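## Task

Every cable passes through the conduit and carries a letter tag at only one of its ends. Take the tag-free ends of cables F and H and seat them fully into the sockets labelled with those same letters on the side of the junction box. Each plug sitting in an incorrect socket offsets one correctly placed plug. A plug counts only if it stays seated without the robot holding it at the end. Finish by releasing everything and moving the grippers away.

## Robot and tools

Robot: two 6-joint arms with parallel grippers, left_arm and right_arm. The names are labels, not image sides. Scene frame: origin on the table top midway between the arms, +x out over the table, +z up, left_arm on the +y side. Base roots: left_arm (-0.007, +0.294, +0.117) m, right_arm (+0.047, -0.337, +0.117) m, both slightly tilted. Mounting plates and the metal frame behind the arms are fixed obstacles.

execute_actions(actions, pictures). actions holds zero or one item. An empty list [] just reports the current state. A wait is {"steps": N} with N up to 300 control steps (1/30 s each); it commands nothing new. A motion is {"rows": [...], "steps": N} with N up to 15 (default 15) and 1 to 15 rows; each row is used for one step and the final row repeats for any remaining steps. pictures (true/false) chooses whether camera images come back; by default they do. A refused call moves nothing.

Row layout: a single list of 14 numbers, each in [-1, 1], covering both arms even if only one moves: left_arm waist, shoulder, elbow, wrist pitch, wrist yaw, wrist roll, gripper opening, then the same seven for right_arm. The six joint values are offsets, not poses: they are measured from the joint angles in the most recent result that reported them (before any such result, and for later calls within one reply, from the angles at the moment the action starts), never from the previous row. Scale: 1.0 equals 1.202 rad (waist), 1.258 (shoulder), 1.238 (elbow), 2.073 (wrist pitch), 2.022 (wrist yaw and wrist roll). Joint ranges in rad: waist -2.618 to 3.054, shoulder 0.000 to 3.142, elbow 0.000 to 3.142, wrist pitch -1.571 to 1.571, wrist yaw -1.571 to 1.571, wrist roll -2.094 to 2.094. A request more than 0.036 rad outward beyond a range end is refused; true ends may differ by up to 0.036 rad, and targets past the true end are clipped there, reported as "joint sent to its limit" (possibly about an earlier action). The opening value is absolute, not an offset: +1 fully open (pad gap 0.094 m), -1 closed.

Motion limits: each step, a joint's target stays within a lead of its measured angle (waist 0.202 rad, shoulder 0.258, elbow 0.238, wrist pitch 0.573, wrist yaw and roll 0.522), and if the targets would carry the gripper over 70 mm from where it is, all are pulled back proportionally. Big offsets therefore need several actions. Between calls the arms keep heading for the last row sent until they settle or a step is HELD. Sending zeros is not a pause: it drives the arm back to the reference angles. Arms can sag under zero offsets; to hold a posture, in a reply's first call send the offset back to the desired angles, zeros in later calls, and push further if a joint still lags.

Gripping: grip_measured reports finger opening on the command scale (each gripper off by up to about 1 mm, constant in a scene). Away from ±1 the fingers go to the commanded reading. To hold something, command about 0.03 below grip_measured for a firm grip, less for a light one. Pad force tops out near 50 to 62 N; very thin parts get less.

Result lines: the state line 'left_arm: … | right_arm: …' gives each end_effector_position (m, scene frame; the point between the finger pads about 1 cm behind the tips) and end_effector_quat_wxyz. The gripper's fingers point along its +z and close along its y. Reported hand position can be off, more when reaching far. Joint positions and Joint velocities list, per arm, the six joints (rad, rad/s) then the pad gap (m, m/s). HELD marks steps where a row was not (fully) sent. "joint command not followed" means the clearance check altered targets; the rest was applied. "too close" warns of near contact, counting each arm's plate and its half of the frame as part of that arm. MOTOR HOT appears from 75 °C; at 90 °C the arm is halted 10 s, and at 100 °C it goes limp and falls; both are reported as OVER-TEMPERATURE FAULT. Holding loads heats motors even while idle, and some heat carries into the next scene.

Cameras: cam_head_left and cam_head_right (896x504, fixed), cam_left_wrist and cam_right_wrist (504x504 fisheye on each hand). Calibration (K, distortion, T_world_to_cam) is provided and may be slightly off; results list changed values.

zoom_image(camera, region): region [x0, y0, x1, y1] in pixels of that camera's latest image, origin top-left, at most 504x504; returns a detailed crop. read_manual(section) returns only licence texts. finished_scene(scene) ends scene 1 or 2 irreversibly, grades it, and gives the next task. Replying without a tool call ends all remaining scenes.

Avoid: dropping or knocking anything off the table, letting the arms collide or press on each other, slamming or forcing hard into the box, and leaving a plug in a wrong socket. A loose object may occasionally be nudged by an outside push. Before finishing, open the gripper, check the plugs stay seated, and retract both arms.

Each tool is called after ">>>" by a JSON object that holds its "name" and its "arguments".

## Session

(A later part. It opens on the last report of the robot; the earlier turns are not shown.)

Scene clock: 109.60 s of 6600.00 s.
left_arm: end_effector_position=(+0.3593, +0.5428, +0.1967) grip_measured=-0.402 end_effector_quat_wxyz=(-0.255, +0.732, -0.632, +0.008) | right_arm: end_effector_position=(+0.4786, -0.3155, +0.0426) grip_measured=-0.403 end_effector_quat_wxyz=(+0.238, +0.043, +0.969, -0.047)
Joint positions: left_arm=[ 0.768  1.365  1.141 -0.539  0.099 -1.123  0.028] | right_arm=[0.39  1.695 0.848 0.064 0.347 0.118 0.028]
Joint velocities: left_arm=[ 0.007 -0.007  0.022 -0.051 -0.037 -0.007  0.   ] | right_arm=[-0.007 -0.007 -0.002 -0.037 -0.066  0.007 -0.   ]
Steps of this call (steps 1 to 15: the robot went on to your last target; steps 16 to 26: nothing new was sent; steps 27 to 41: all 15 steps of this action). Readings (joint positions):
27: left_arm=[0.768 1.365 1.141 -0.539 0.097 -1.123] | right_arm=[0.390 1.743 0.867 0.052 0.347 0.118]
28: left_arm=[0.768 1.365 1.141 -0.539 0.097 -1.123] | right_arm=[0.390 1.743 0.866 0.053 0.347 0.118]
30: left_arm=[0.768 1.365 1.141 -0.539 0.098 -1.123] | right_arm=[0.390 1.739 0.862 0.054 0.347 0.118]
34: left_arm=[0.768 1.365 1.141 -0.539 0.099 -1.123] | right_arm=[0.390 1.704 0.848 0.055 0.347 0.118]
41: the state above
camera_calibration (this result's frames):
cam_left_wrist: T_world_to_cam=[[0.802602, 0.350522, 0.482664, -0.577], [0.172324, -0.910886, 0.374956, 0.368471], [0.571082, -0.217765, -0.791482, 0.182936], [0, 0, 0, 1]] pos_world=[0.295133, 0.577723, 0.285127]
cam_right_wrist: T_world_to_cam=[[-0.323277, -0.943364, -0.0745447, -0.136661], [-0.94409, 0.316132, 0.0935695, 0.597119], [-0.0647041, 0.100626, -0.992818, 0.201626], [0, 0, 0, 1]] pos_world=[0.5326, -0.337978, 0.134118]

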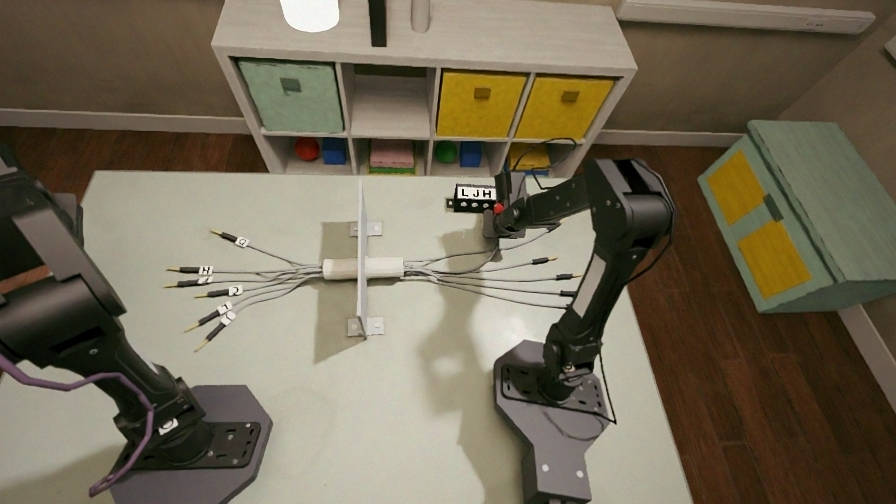

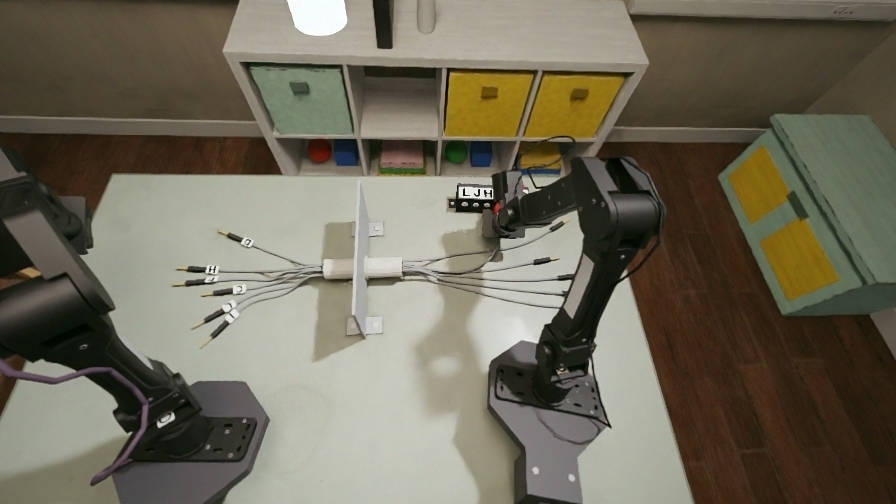

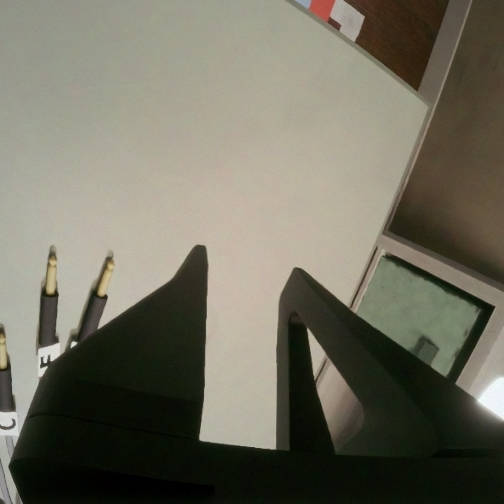

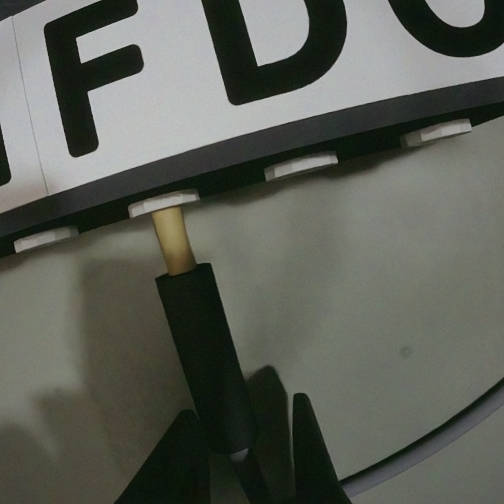

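>>> {"name": "execute_actions", "arguments": {"actions": [{"rows":[[0,0,0,0,0,0,-0.4,0.016,-0.01,0.03,0,-0.01,0,-0.4],[0,0,0,0,0,0,-0.4,0.016,0.005,0.07,-0.005,-0.01,0,-0.4],[0,0,0,0,0,0,-0.4,0.016,0.02,0.095,-0.01,-0.01,0,-0.4]],"steps":15}]}}

Scene clock: 112.07 s of 6600.00 s.
left_arm: end_effector_position=(+0.3596, +0.5424, +0.1966) grip_measured=-0.402 end_effector_quat_wxyz=(-0.255, +0.732, -0.632, +0.009) | right_arm: end_effector_position=(+0.5108, -0.3108, +0.0594) grip_measured=-0.403 end_effector_quat_wxyz=(+0.266, +0.048, +0.962, -0.035)
Joint positions: left_arm=[ 0.768  1.365  1.141 -0.539  0.102 -1.123  0.028] | right_arm=[0.39  1.714 0.944 0.048 0.331 0.118 0.028]
Joint velocities: left_arm=[-0.022 -0.002 -0.007  0.037 -0.066 -0.007  0.   ] | right_arm=[-0.002  0.017 -0.012 -0.022  0.037  0.022 -0.   ]
Steps of this call (steps 1 to 15: the robot went on to your last target; steps 16 to 59: nothing new was sent; steps 60 to 74: all 15 steps of this action). Readings (joint positions):
60: left_arm=[0.768 1.365 1.141 -0.539 0.099 -1.123] | right_arm=[0.390 1.695 0.848 0.064 0.345 0.118]
61: left_arm=[0.768 1.365 1.141 -0.539 0.100 -1.123] | right_arm=[0.390 1.696 0.855 0.057 0.342 0.118]
63: left_arm=[0.768 1.365 1.141 -0.539 0.100 -1.123] | right_arm=[0.390 1.709 0.894 0.041 0.337 0.118]
67: left_arm=[0.768 1.365 1.141 -0.539 0.101 -1.123] | right_arm=[0.390 1.714 0.943 0.049 0.333 0.118]
74: the state above
camera_calibration (this result's frames):
cam_left_wrist: T_world_to_cam=[[0.80245, 0.35045, 0.482969, -0.577027], [0.170688, -0.91036, 0.376976, 0.368], [0.571786, -0.220067, -0.790336, 0.183422], [0, 0, 0, 1]] pos_world=[0.295344, 0.577597, 0.284924]
cam_right_wrist: T_world_to_cam=[[-0.320889, -0.940046, -0.115514, -0.118243], [-0.947096, 0.317679, 0.0457091, 0.629305], [-0.00627245, 0.12407, -0.992254, 0.19733], [0, 0, 0, 1]] pos_world=[0.559308, -0.335553, 0.153378]

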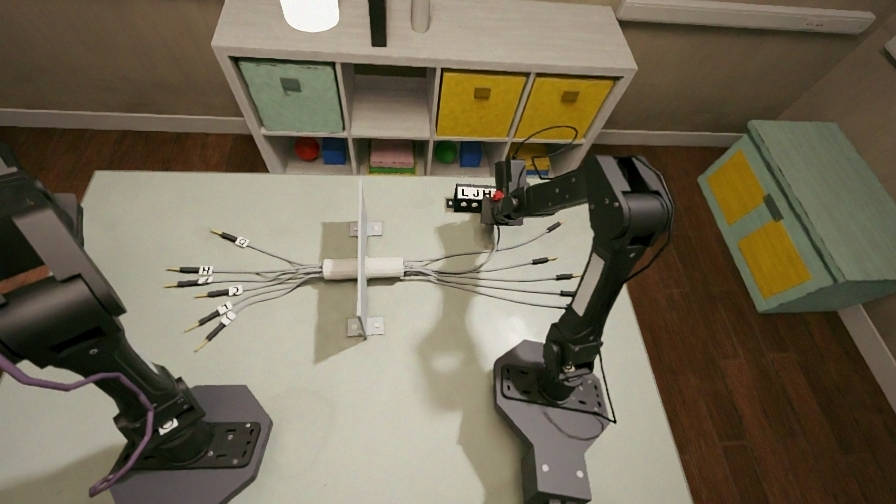

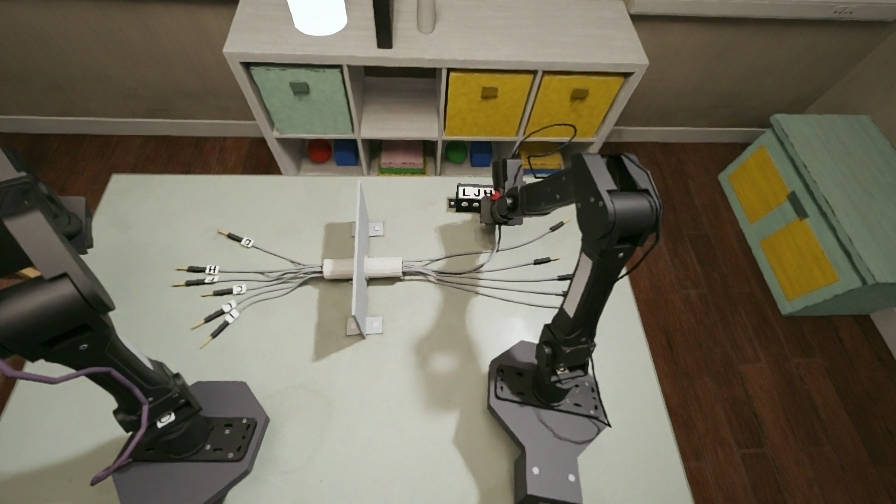

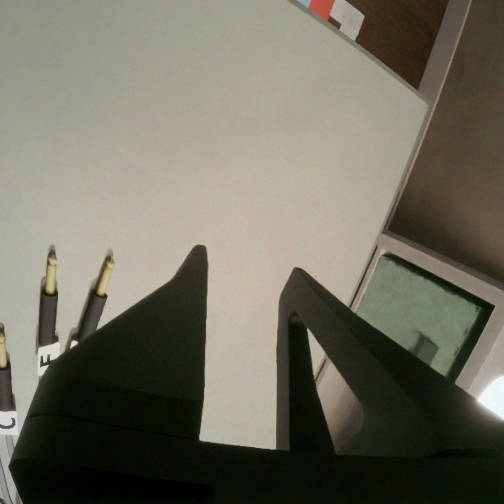

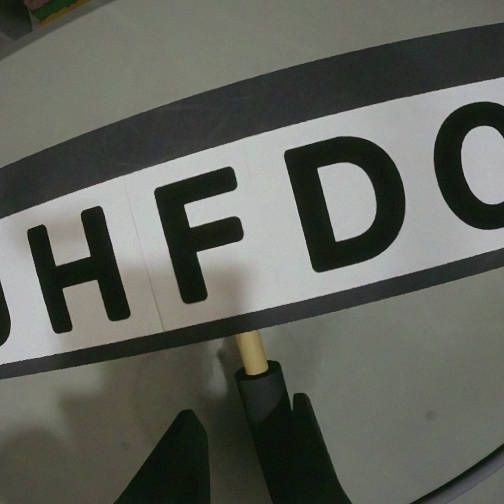

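>>> {"name": "execute_actions", "arguments": {"actions": [{"rows":[[0,0,0,0,0,0,-0.4,0.005,0.0,-0.05,0.0,0,0,-0.4],[0,0,0,0,0,0,-0.4,0.005,0.0,-0.05,0.0,0,0,-0.4]],"steps":12}]}}

Scene clock: 113.40 s of 6600.00 s.
left_arm: end_effector_position=(+0.3599, +0.5420, +0.1966) grip_measured=-0.402 end_effector_quat_wxyz=(-0.255, +0.732, -0.632, +0.010) | right_arm: end_effector_position=(+0.4896, -0.3114, +0.0449) grip_measured=-0.403 end_effector_quat_wxyz=(+0.241, +0.042, +0.969, -0.039)
Joint positions: left_arm=[ 0.768  1.365  1.141 -0.539  0.104 -1.123  0.028] | right_arm=[0.39  1.714 0.892 0.046 0.33  0.118 0.028]
Joint velocities: left_arm=[ 0.002 -0.007  0.027 -0.051 -0.037 -0.037  0.001] | right_arm=[-0.007  0.002 -0.002 -0.022  0.11   0.007  0.   ]
Steps of this call (steps 1 to 15: the robot went on to your last target; steps 16 to 28: nothing new was sent; steps 29 to 40: all 12 steps of this action). Readings (joint positions):
29: left_arm=[0.768 1.365 1.141 -0.539 0.102 -1.123] | right_arm=[0.390 1.714 0.939 0.052 0.330 0.118]
30: left_arm=[0.768 1.365 1.141 -0.539 0.102 -1.123] | right_arm=[0.390 1.714 0.930 0.057 0.330 0.118]
32: left_arm=[0.768 1.365 1.141 -0.539 0.103 -1.123] | right_arm=[0.390 1.714 0.908 0.055 0.330 0.118]
36: left_arm=[0.768 1.365 1.141 -0.539 0.104 -1.123] | right_arm=[0.390 1.714 0.892 0.046 0.330 0.118]
40: the state above
camera_calibration (this result's frames):
cam_left_wrist: T_world_to_cam=[[0.80232, 0.350389, 0.483229, -0.57705], [0.169284, -0.909904, 0.378704, 0.367596], [0.572386, -0.222039, -0.789349, 0.183838], [0, 0, 0, 1]] pos_world=[0.295525, 0.577488, 0.28475]
cam_right_wrist: T_world_to_cam=[[-0.316932, -0.944043, -0.0913025, -0.131577], [-0.946592, 0.308823, 0.0926896, 0.604945], [-0.0593067, 0.115802, -0.9915, 0.206226], [0, 0, 0, 1]] pos_world=[0.543166, -0.334917, 0.136388]

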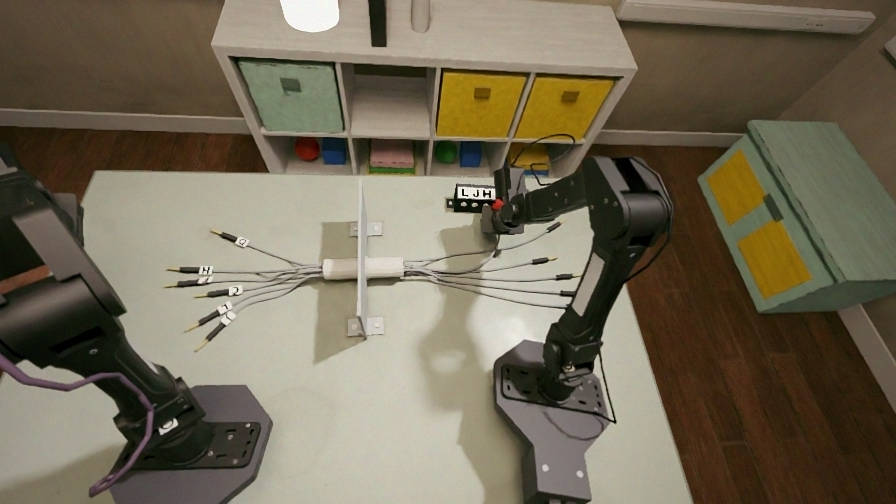

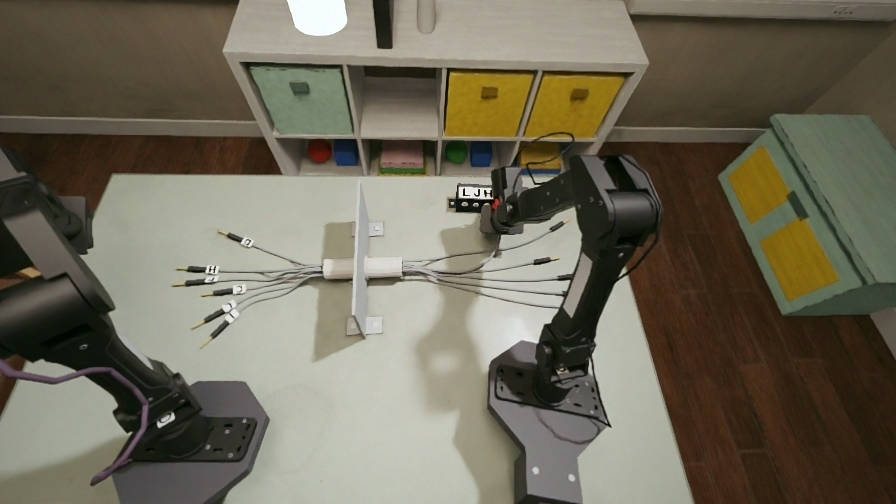

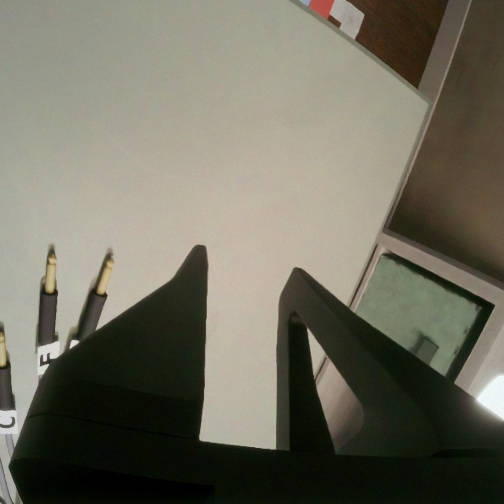

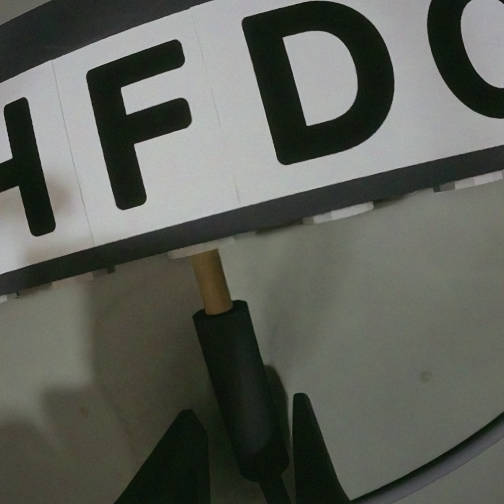

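>>> {"name": "execute_actions", "arguments": {"actions": [{"rows":[[0,0,0,0,0,0,-0.4,0,0,0.01,0,0,0,-0.6],[0,0,0,0,0,0,-0.4,0,0,0.01,0,0,0,-0.75],[0,0,0,0,0,0,-0.4,0,0,0.01,0,0,0,-0.84],[0,0,0,0,0,0,-0.4,0,0,0.01,0,0,0,-0.84],[0,0,0,0,0,0,-0.4,0,0,0.01,0,0,0,-0.84],[0,0,0,0,0,0,-0.4,0,0,0.01,0,0,0,-0.84],[0,0,0,0,0,0,-0.4,0,0,0.04,0.02,0,0,-0.84],[0,0,0,0,0,0,-0.4,0,0.01,0.06,0.04,0,0,-0.84],[0,0,0,0,0,0,-0.4,0,0.02,0.08,0.06,0,0,-0.84]],"steps":15}]}}

Scene clock: 114.70 s of 6600.00 s.
left_arm: end_effector_position=(+0.3601, +0.5417, +0.1965) grip_measured=-0.402 end_effector_quat_wxyz=(-0.254, +0.731, -0.633, +0.011) | right_arm: end_effector_position=(+0.4912, -0.3143, +0.0455) grip_measured=-0.768 end_effector_quat_wxyz=(+0.232, +0.041, +0.971, -0.047)
Joint positions: left_arm=[ 0.768  1.365  1.141 -0.539  0.107 -1.123  0.028] | right_arm=[0.388 1.721 0.92  0.006 0.343 0.118 0.011]
Joint velocities: left_arm=[ 0.007 -0.002 -0.002 -0.066 -0.022  0.051 -0.   ] | right_arm=[ 0.007  0.017 -0.002  0.007 -0.022 -0.037 -0.001]
Steps of this call (steps 1 to 15: the robot went on to your last target; steps 16 to 24: nothing new was sent; steps 25 to 39: all 15 steps of this action). Readings (joint positions):
25: left_arm=[0.768 1.365 1.141 -0.539 0.104 -1.123] | right_arm=[0.390 1.714 0.892 0.046 0.330 0.118]
26: left_arm=[0.768 1.365 1.141 -0.539 0.105 -1.123] | right_arm=[0.390 1.714 0.892 0.046 0.332 0.118]
28: left_arm=[0.768 1.365 1.141 -0.539 0.105 -1.123] | right_arm=[0.388 1.714 0.892 0.045 0.339 0.118]
32: left_arm=[0.768 1.365 1.141 -0.539 0.106 -1.123] | right_arm=[0.388 1.715 0.898 0.042 0.339 0.118]
39: the state above
camera_calibration (this result's frames):
cam_left_wrist: T_world_to_cam=[[0.802167, 0.350319, 0.483533, -0.577078], [0.167644, -0.909367, 0.380718, 0.367123], [0.573082, -0.224338, -0.788194, 0.184321], [0, 0, 0, 1]] pos_world=[0.295736, 0.577361, 0.284547]
cam_right_wrist: T_world_to_cam=[[-0.322201, -0.94396, -0.0715938, -0.132027], [-0.943554, 0.314088, 0.105142, 0.606909], [-0.0767634, 0.10143, -0.991877, 0.211295], [0, 0, 0, 1]] pos_world=[0.546332, -0.336682, 0.136314]

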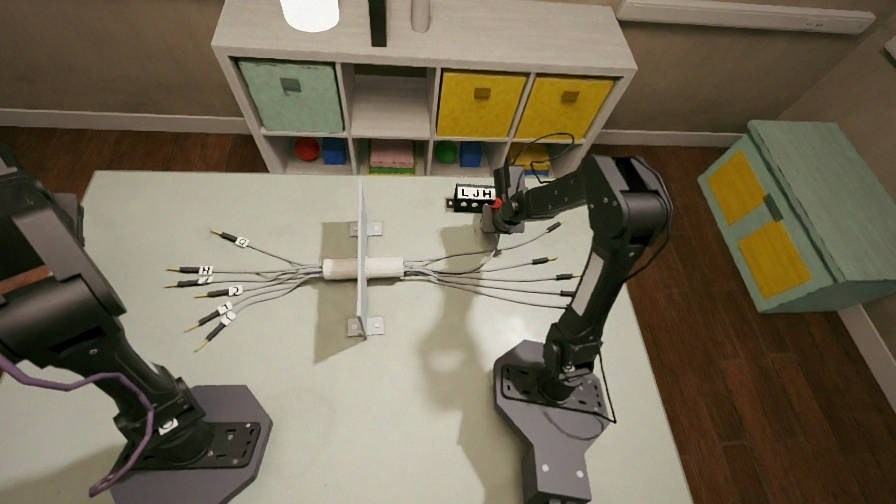

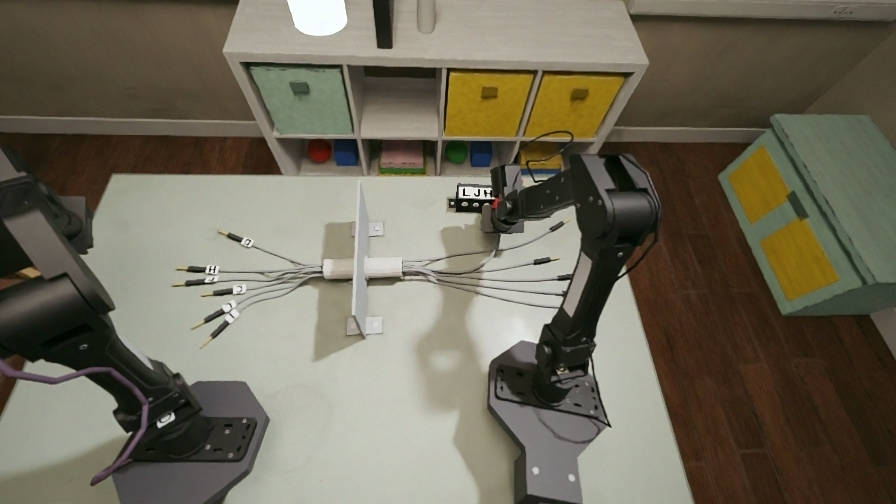

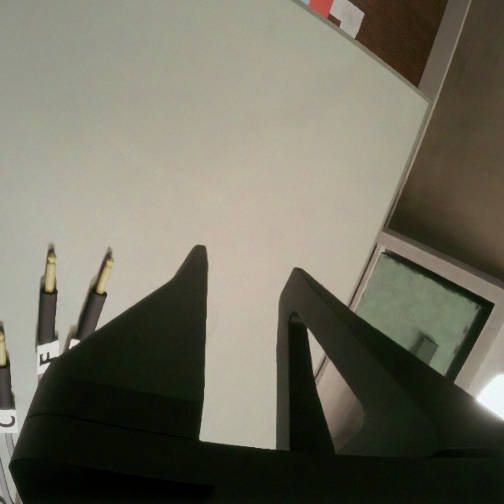

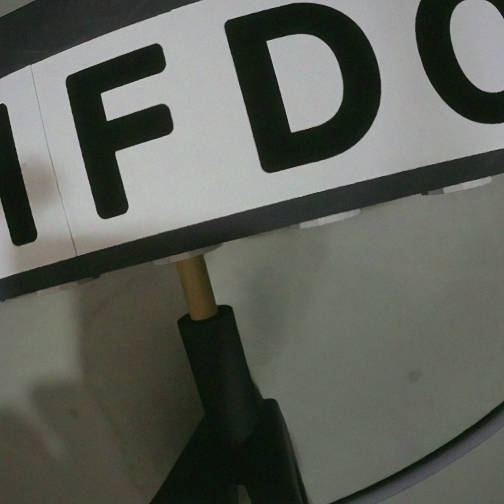

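>>> {"name": "execute_actions", "arguments": {"actions": [{"rows":[[0,0,0,0,0,0,-0.4,0,0.01,0.03,0.1,0,0,-0.84],[0,0,0,0,0,0,-0.4,0,0.01,0.04,0.14,0,0,-0.84],[0,0,0,0,0,0,-0.4,0,0.01,0.05,0.18,0,0,-0.84],[0,0,0,0,0,0,-0.4,0,0.01,0.06,0.22,0,0,-0.84],[0,0,0,0,0,0,-0.4,0,0.01,0.07,0.26,0,0,-0.84]],"steps":15}]}}

Scene clock: 116.03 s of 6600.00 s.
left_arm: end_effector_position=(+0.3604, +0.5413, +0.1965) grip_measured=-0.402 end_effector_quat_wxyz=(-0.254, +0.731, -0.633, +0.012) | right_arm: end_effector_position=(+0.4925, -0.3143, +0.0459) grip_measured=-0.768 end_effector_quat_wxyz=(+0.235, +0.042, +0.970, -0.047)
Joint positions: left_arm=[ 0.768  1.365  1.141 -0.539  0.109 -1.123  0.028] | right_arm=[0.388 1.722 0.921 0.012 0.344 0.118 0.011]
Joint velocities: left_arm=[ 0.027  0.007  0.002  0.051 -0.051  0.007 -0.001] | right_arm=[ 0.017 -0.007  0.012 -0.022  0.051 -0.022 -0.002]
Steps of this call (steps 1 to 15: the robot went on to your last target; steps 16 to 25: nothing new was sent; steps 26 to 40: all 15 steps of this action). Readings (joint positions):
26: left_arm=[0.768 1.365 1.141 -0.539 0.107 -1.123] | right_arm=[0.388 1.721 0.921 0.005 0.343 0.118]
27: left_arm=[0.768 1.365 1.141 -0.539 0.107 -1.123] | right_arm=[0.388 1.721 0.921 0.009 0.343 0.118]
29: left_arm=[0.768 1.365 1.141 -0.539 0.108 -1.123] | right_arm=[0.388 1.722 0.921 0.012 0.344 0.118]
33: left_arm=[0.768 1.365 1.141 -0.539 0.109 -1.123] | right_arm=[0.388 1.722 0.921 0.012 0.344 0.118]
40: the state above
camera_calibration (this result's frames):
cam_left_wrist: T_world_to_cam=[[0.802036, 0.350259, 0.483794, -0.577102], [0.166237, -0.908902, 0.382442, 0.366716], [0.573675, -0.226308, -0.787198, 0.184735], [0, 0, 0, 1]] pos_world=[0.295917, 0.577251, 0.284373]
cam_right_wrist: T_world_to_cam=[[-0.323213, -0.943499, -0.0730972, -0.130917], [-0.943629, 0.315501, 0.10012, 0.60885], [-0.0714005, 0.101337, -0.992287, 0.209147], [0, 0, 0, 1]] pos_world=[0.547147, -0.336807, 0.137006]

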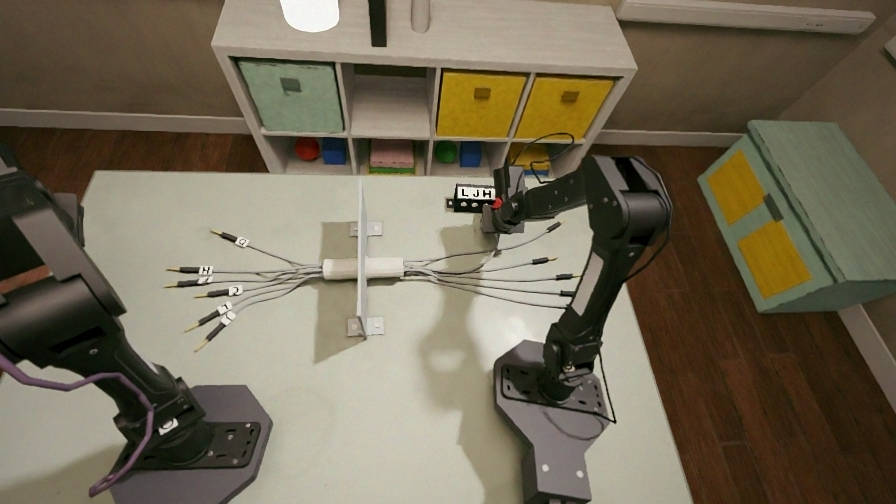

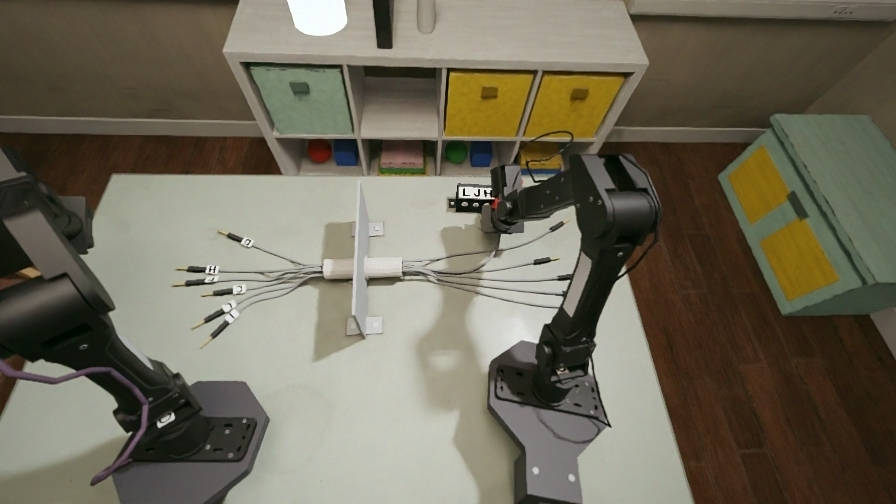

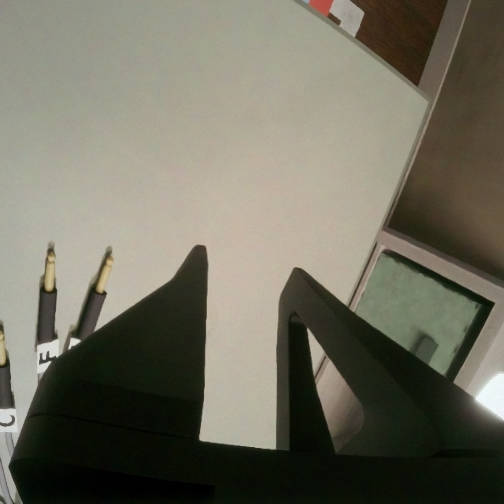

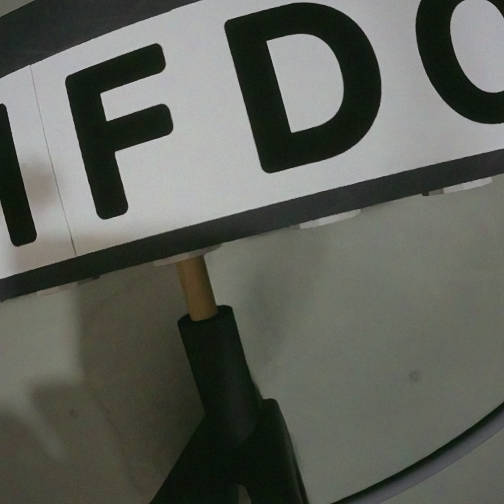

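>>> {"name": "execute_actions", "arguments": {"actions": [{"rows":[[0,0,0,0,0,0,-0.4,0,0,0.04,0.12,0,0.02,-0.84],[0,0,0,0,0,0,-0.4,0,0,0.05,0.14,0,0.04,-0.84],[0,0,0,0,0,0,-0.4,0,0,0.05,0.14,0,0.06,-0.84],[0,0,0,0,0,0,-0.4,0,0,0.05,0.14,0,0.06,-0.84],[0,0,0,0,0,0,-0.4,0,0,0.05,0.14,0,0.06,-0.84],[0,0,0,0,0,0,-0.4,0,0,0.05,0.14,0,0.06,-0.84],[0,0,0,0,0,0,-0.4,0,0,0.05,0.14,0,0.03,-0.84],[0,0,0,0,0,0,-0.4,0,0,0.05,0.14,0,0.0,-0.84],[0,0,0,0,0,0,-0.4,0,0,0.05,0.14,0,-0.03,-0.84],[0,0,0,0,0,0,-0.4,0,0,0.05,0.14,0,-0.06,-0.84]],"steps":15}]}}

Scene clock: 118.53 s of 6600.00 s.
left_arm: end_effector_position=(+0.3606, +0.5409, +0.1964) grip_measured=-0.402 end_effector_quat_wxyz=(-0.254, +0.731, -0.633, +0.014) | right_arm: end_effector_position=(+0.5012, -0.3160, +0.0475) grip_measured=-0.768 end_effector_quat_wxyz=(+0.250, +0.016, +0.966, -0.058)
Joint positions: left_arm=[ 0.768  1.365  1.141 -0.539  0.112 -1.123  0.028] | right_arm=[0.386 1.733 0.923 0.057 0.353 0.049 0.011]
Joint velocities: left_arm=[-0.007 -0.012  0.027 -0.007  0.007  0.007 -0.   ] | right_arm=[-0.042  0.212 -0.002  0.491  0.051 -0.256  0.   ]
Steps of this call (steps 1 to 15: the robot went on to your last target; steps 16 to 60: nothing new was sent; steps 61 to 75: all 15 steps of this action). Readings (joint positions):
61: left_arm=[0.768 1.365 1.141 -0.539 0.109 -1.123] | right_arm=[0.388 1.722 0.921 0.010 0.344 0.121]
62: left_arm=[0.768 1.365 1.141 -0.539 0.110 -1.123] | right_arm=[0.388 1.722 0.921 0.010 0.344 0.129]
64: left_arm=[0.768 1.365 1.141 -0.539 0.110 -1.123] | right_arm=[0.388 1.722 0.921 0.010 0.343 0.153]
68: left_arm=[0.768 1.365 1.141 -0.539 0.111 -1.123] | right_arm=[0.388 1.722 0.921 0.010 0.342 0.154]
75: the state above
camera_calibration (this result's frames):
cam_left_wrist: T_world_to_cam=[[0.801883, 0.35019, 0.484098, -0.57713], [0.164594, -0.908354, 0.384451, 0.36624], [0.574363, -0.228605, -0.786032, 0.185216], [0, 0, 0, 1]] pos_world=[0.296128, 0.577122, 0.284172]
cam_right_wrist: T_world_to_cam=[[-0.276495, -0.959842, -0.0474742, -0.159327], [-0.959853, 0.273394, 0.0627576, 0.614003], [-0.0472582, 0.0629204, -0.996899, 0.187534], [0, 0, 0, 1]] pos_world=[0.554162, -0.332593, 0.140855]

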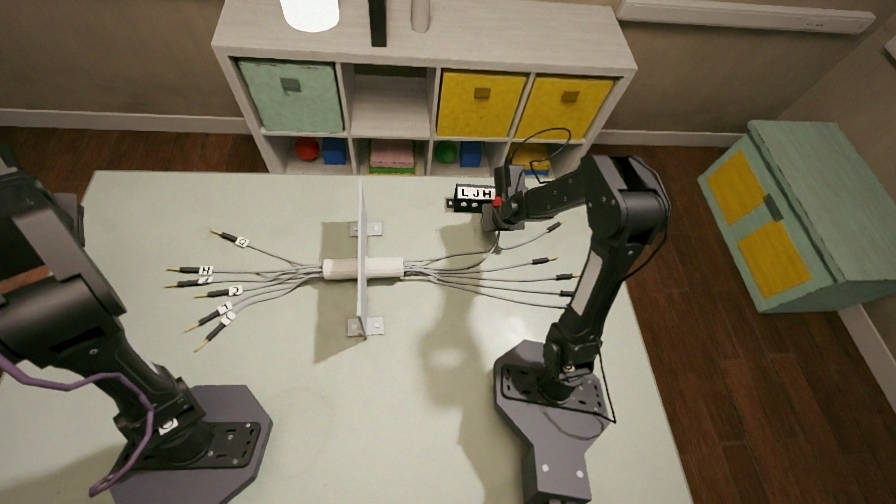

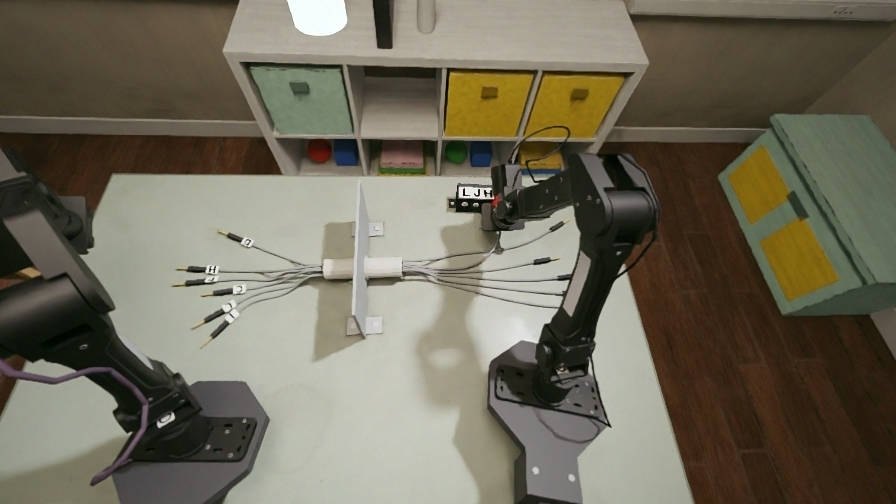

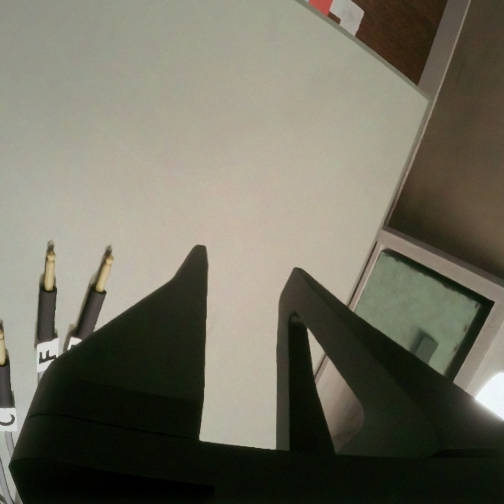

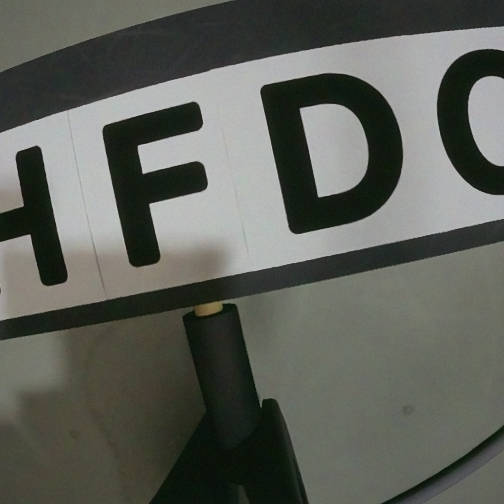

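Negative q6 freed it.

>>> {"name": "execute_actions", "arguments": {"actions": [{"rows":[[0,0,0,0,0,0,-0.4,0,0,0.03,0.06,0,-0.01,-0.84],[0,0,0,0,0,0,-0.4,0,0,0.04,0.08,0,-0.02,-0.84]],"steps":12}]}}

Scene clock: 119.80 s of 6600.00 s.
left_arm: end_effector_position=(+0.3609, +0.5406, +0.1964) grip_measured=-0.402 end_effector_quat_wxyz=(-0.253, +0.731, -0.633, +0.015) | right_arm: end_effector_position=(+0.5047, -0.3169, +0.0466) grip_measured=-0.768 end_effector_quat_wxyz=(+0.257, +0.009, +0.964, -0.063)
Joint positions: left_arm=[ 0.768  1.365  1.141 -0.539  0.114 -1.123  0.028] | right_arm=[0.384 1.742 0.923 0.082 0.358 0.029 0.011]
Joint velocities: left_arm=[ 0.002  0.007 -0.002  0.007 -0.066 -0.037  0.   ] | right_arm=[-0.007 -0.002 -0.002  0.051 -0.095 -0.066  0.   ]
Steps of this call (steps 1 to 26: the robot went on to your last target; steps 27 to 38: all 12 steps of this action). Readings (joint positions):
27: left_arm=[0.768 1.365 1.141 -0.539 0.112 -1.123] | right_arm=[0.384 1.742 0.923 0.081 0.358 0.028]
28: left_arm=[0.768 1.365 1.141 -0.539 0.112 -1.123] | right_arm=[0.384 1.742 0.923 0.081 0.358 0.029]
30: left_arm=[0.768 1.365 1.141 -0.539 0.113 -1.123] | right_arm=[0.384 1.742 0.923 0.082 0.358 0.029]
34: left_arm=[0.768 1.365 1.141 -0.539 0.113 -1.123] | right_arm=[0.384 1.742 0.923 0.082 0.358 0.029]
38: the state above
camera_calibration (this result's frames):
cam_left_wrist: T_world_to_cam=[[0.801751, 0.350132, 0.484358, -0.577154], [0.163184, -0.907879, 0.386169, 0.365832], [0.574949, -0.230572, -0.785029, 0.185628], [0, 0, 0, 1]] pos_world=[0.296309, 0.577012, 0.283999]
cam_right_wrist: T_world_to_cam=[[-0.265659, -0.963274, -0.0390909, -0.166287], [-0.96341, 0.263763, 0.0476392, 0.617101], [-0.0355789, 0.0503163, -0.998099, 0.177038], [0, 0, 0, 1]] pos_world=[0.556645, -0.331857, 0.140803]

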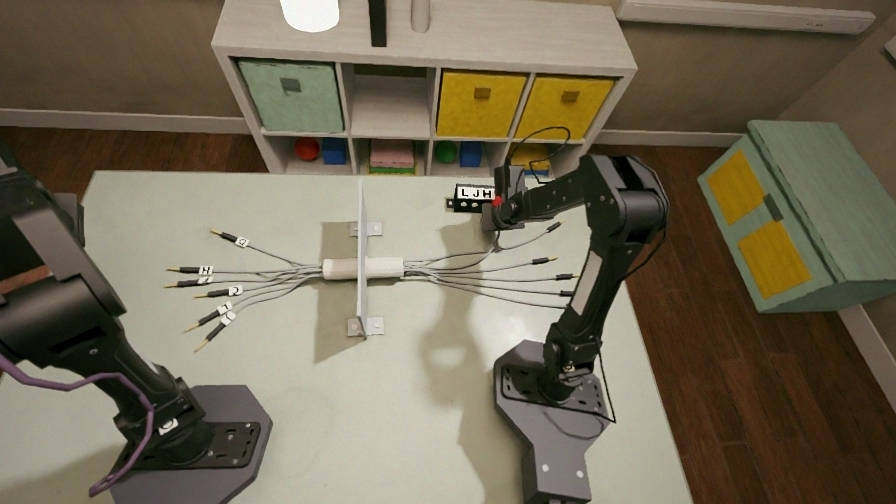

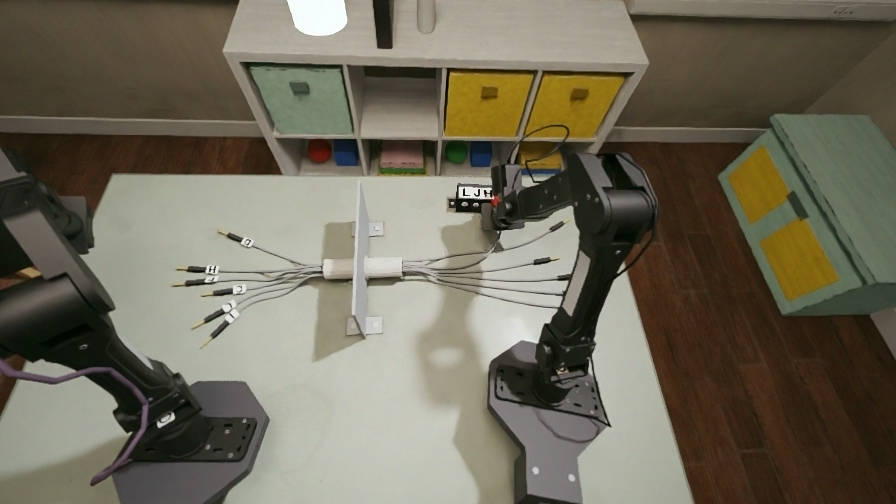

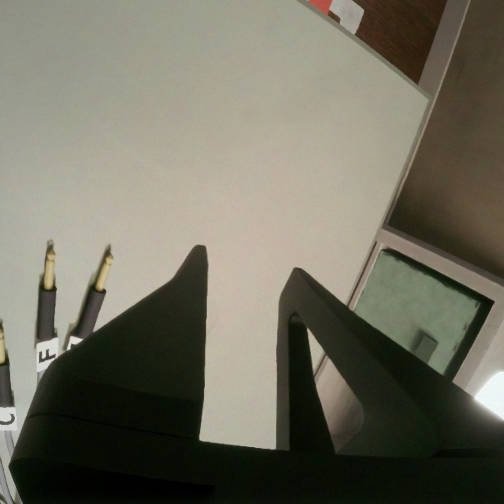

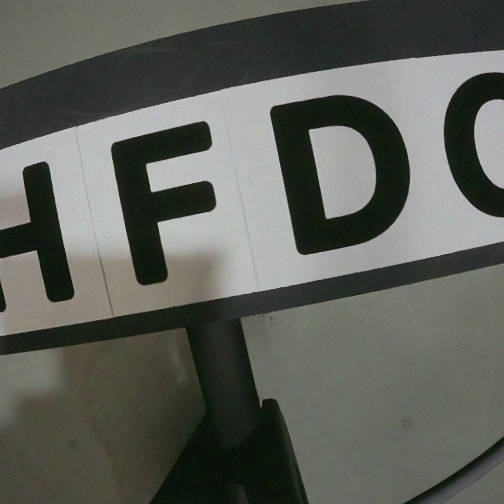

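>>> {"name": "execute_actions", "arguments": {"actions": [{"rows":[[0,0,0,0,0,0,-0.4,0,0,0,0,0,0,-0.4],[0,0,0,0,0,0,-0.4,0,0,0,0,0,0,-0.4],[0,0,0,0,0,0,-0.4,0,0,0,0,0,0,-0.4],[0,0,0,0,0,0,-0.4,0,0,0,0,0,0,-0.4],[0,0,0,0,0,0,-0.4,0,-0.05,-0.03,0,0,0,-0.4],[0,0,0,0,0,0,-0.4,0,-0.1,-0.06,0,0,0,-0.4],[0,0,0,0,0,0,-0.4,0,-0.16,-0.08,0,0,0,-0.4]],"steps":15}]}}

Scene clock: 121.07 s of 6600.00 s.
left_arm: end_effector_position=(+0.3611, +0.5403, +0.1963) grip_measured=-0.402 end_effector_quat_wxyz=(-0.253, +0.731, -0.634, +0.016) | right_arm: end_effector_position=(+0.4986, -0.3262, +0.0941) grip_measured=-0.403 end_effector_quat_wxyz=(+0.303, +0.023, +0.951, -0.056)
Joint positions: left_arm=[ 0.768  1.365  1.141 -0.539  0.116 -1.123  0.028] | right_arm=[0.384 1.554 0.834 0.083 0.355 0.029 0.028]
Joint velocities: left_arm=[-0.017  0.002  0.002  0.022  0.037 -0.037  0.   ] | right_arm=[-0.022 -0.002  0.007 -0.081  0.007 -0.007  0.   ]
Steps of this call (steps 1 to 15: the robot went on to your last target; steps 16 to 23: nothing new was sent; steps 24 to 38: all 15 steps of this action). Readings (joint positions):
24: left_arm=[0.768 1.365 1.141 -0.539 0.114 -1.123] | right_arm=[0.384 1.742 0.923 0.077 0.358 0.029]
25: left_arm=[0.768 1.365 1.141 -0.539 0.115 -1.123] | right_arm=[0.384 1.742 0.923 0.077 0.358 0.029]
27: left_arm=[0.768 1.365 1.141 -0.539 0.115 -1.123] | right_arm=[0.384 1.742 0.923 0.079 0.358 0.029]
31: left_arm=[0.768 1.365 1.141 -0.539 0.116 -1.123] | right_arm=[0.384 1.656 0.858 0.074 0.355 0.029]
38: the state above
camera_calibration (this result's frames):
cam_left_wrist: T_world_to_cam=[[0.801619, 0.350074, 0.484619, -0.577178], [0.161773, -0.9074, 0.387886, 0.365422], [0.575532, -0.232538, -0.784021, 0.186038], [0, 0, 0, 1]] pos_world=[0.29649, 0.5769, 0.283827]
cam_right_wrist: T_world_to_cam=[[-0.275684, -0.957739, -0.0820664, -0.164097], [-0.959204, 0.279658, -0.0414535, 0.622881], [0.0626522, 0.0672904, -0.995764, 0.180987], [0, 0, 0, 1]] pos_world=[0.540892, -0.343535, 0.192574]

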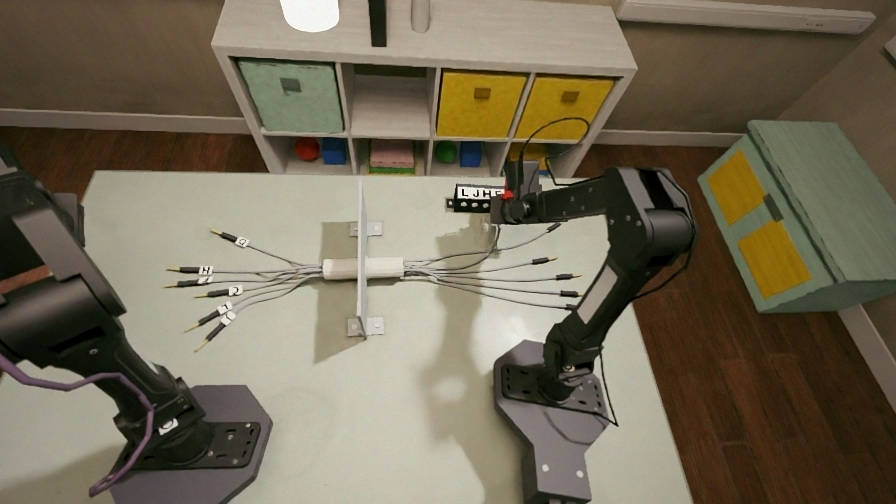

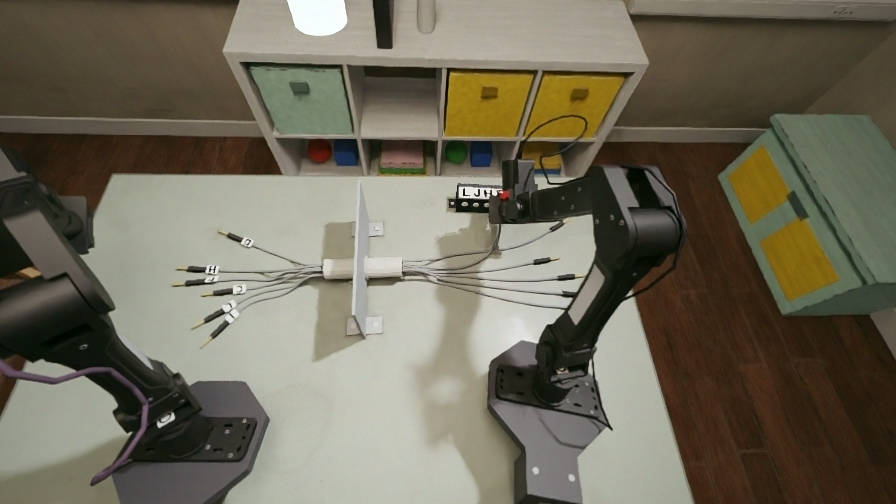

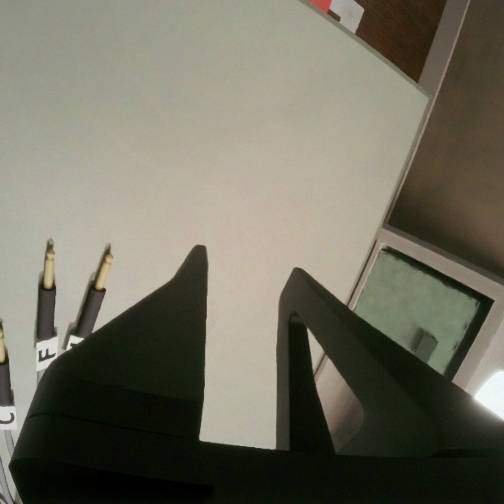

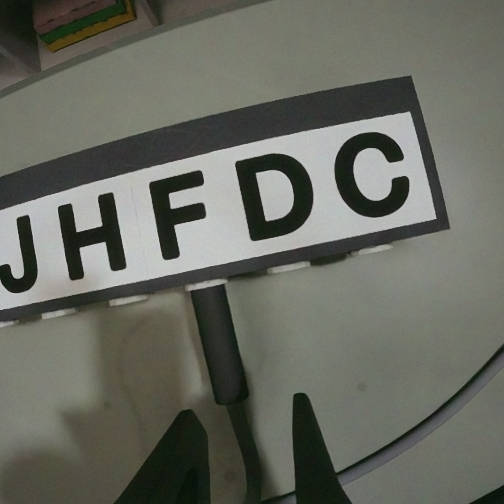

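>>> {"name": "execute_actions", "arguments": {"actions": [{"rows":[[0,0,0,0,0,0,-0.4,-0.01,-0.03,0,-0.07,0.04,0.2,-0.4],[0,0,0,0,0,0,-0.4,-0.02,-0.03,0.02,-0.14,0.08,0.4,-0.4],[0,0,0,0,0,0,-0.4,-0.03,-0.03,0.03,-0.21,0.12,0.6,-0.4],[0,0,0,0,0,0,-0.4,-0.045,-0.03,0.05,-0.28,0.161,0.767,-0.4],[0,0,0,0,0,0,-0.4,-0.045,-0.03,0.065,-0.28,0.161,0.767,-0.4],[0,0,0,0,0,0,-0.4,-0.045,-0.03,0.065,-0.28,0.161,0.767,-0.4],[0,0,0,0,0,0,-0.4,-0.045,0.0,0.065,-0.28,0.161,0.767,-0.4],[0,0,0,0,0,0,-0.4,-0.045,0.03,0.065,-0.28,0.161,0.767,-0.4],[0,0,0,0,0,0,-0.4,-0.045,0.05,0.065,-0.28,0.161,0.767,-0.4]],"steps":15}]}}

Scene clock: 125.40 s of 6600.00 s.
left_arm: end_effector_position=(+0.3613, +0.5399, +0.1963) grip_measured=-0.402 end_effector_quat_wxyz=(-0.253, +0.731, -0.634, +0.017) | right_arm: end_effector_position=(+0.3941, -0.3999, +0.0593) grip_measured=-0.403 end_effector_quat_wxyz=(+0.182, +0.580, +0.778, -0.157)
Joint positions: left_arm=[ 0.768  1.365  1.141 -0.539  0.118 -1.123  0.028] | right_arm=[ 0.332  1.614  0.887 -0.457  0.645  1.356  0.028]
Joint velocities: left_arm=[ 0.012 -0.002 -0.002 -0.022  0.051  0.022  0.   ] | right_arm=[-0.002  0.012 -0.022 -0.271  0.125  1.429 -0.001]
Steps of this call (steps 1 to 15: the robot went on to your last target; steps 16 to 90: nothing new was sent; then 0.83 s passed at rest; steps 91 to 105: all 15 steps of this action). Readings (joint positions):
91: left_arm=[0.768 1.365 1.141 -0.539 0.116 -1.123] | right_arm=[0.384 1.554 0.834 0.070 0.363 0.083]
92: left_arm=[0.768 1.365 1.141 -0.539 0.117 -1.123] | right_arm=[0.383 1.551 0.835 0.035 0.384 0.175]
94: left_arm=[0.768 1.365 1.141 -0.539 0.118 -1.123] | right_arm=[0.374 1.546 0.847 -0.105 0.459 0.370]
98: left_arm=[0.768 1.365 1.141 -0.539 0.118 -1.123] | right_arm=[0.335 1.549 0.875 -0.341 0.585 0.759]
105: the state above
camera_calibration (this result's frames):
cam_left_wrist: T_world_to_cam=[[0.801486, 0.350017, 0.484879, -0.577203], [0.160361, -0.906916, 0.3896, 0.365012], [0.576111, -0.234504, -0.783009, 0.186448], [0, 0, 0, 1]] pos_world=[0.296672, 0.576788, 0.283655]
cam_right_wrist: T_world_to_cam=[[-0.992143, -0.0553716, -0.112189, 0.378628], [-0.0671228, 0.992327, 0.103832, 0.46671], [0.105578, 0.110546, -0.988247, 0.15782], [0, 0, 0, 1]] pos_world=[0.390317, -0.45961, 0.149984]

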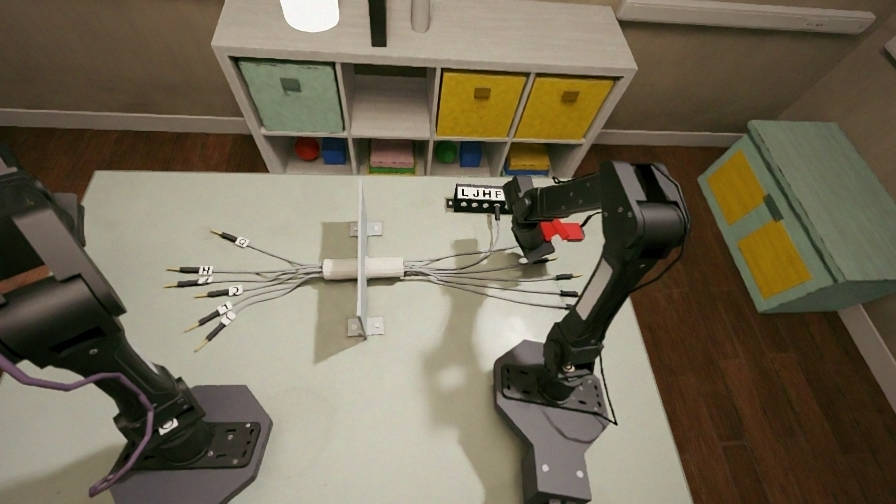

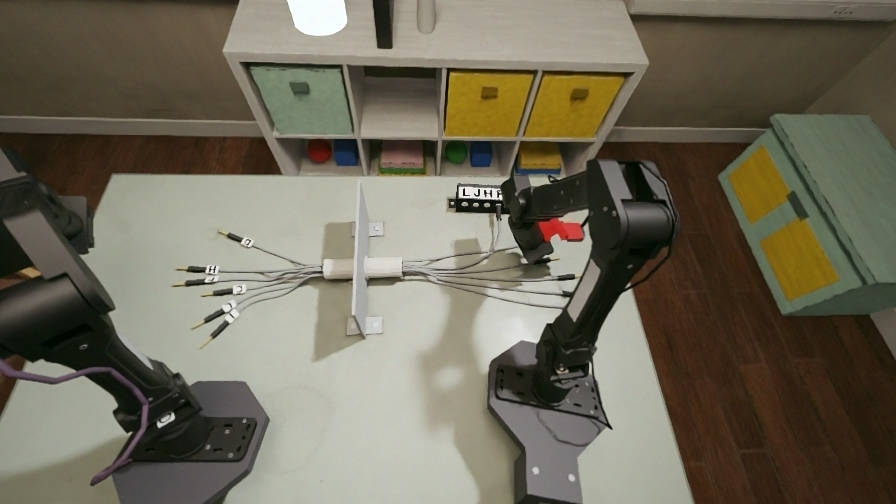

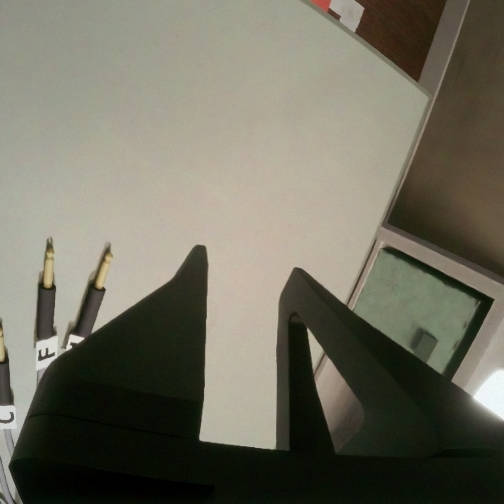

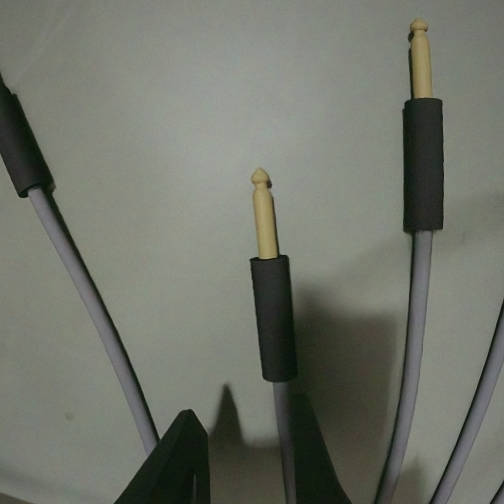

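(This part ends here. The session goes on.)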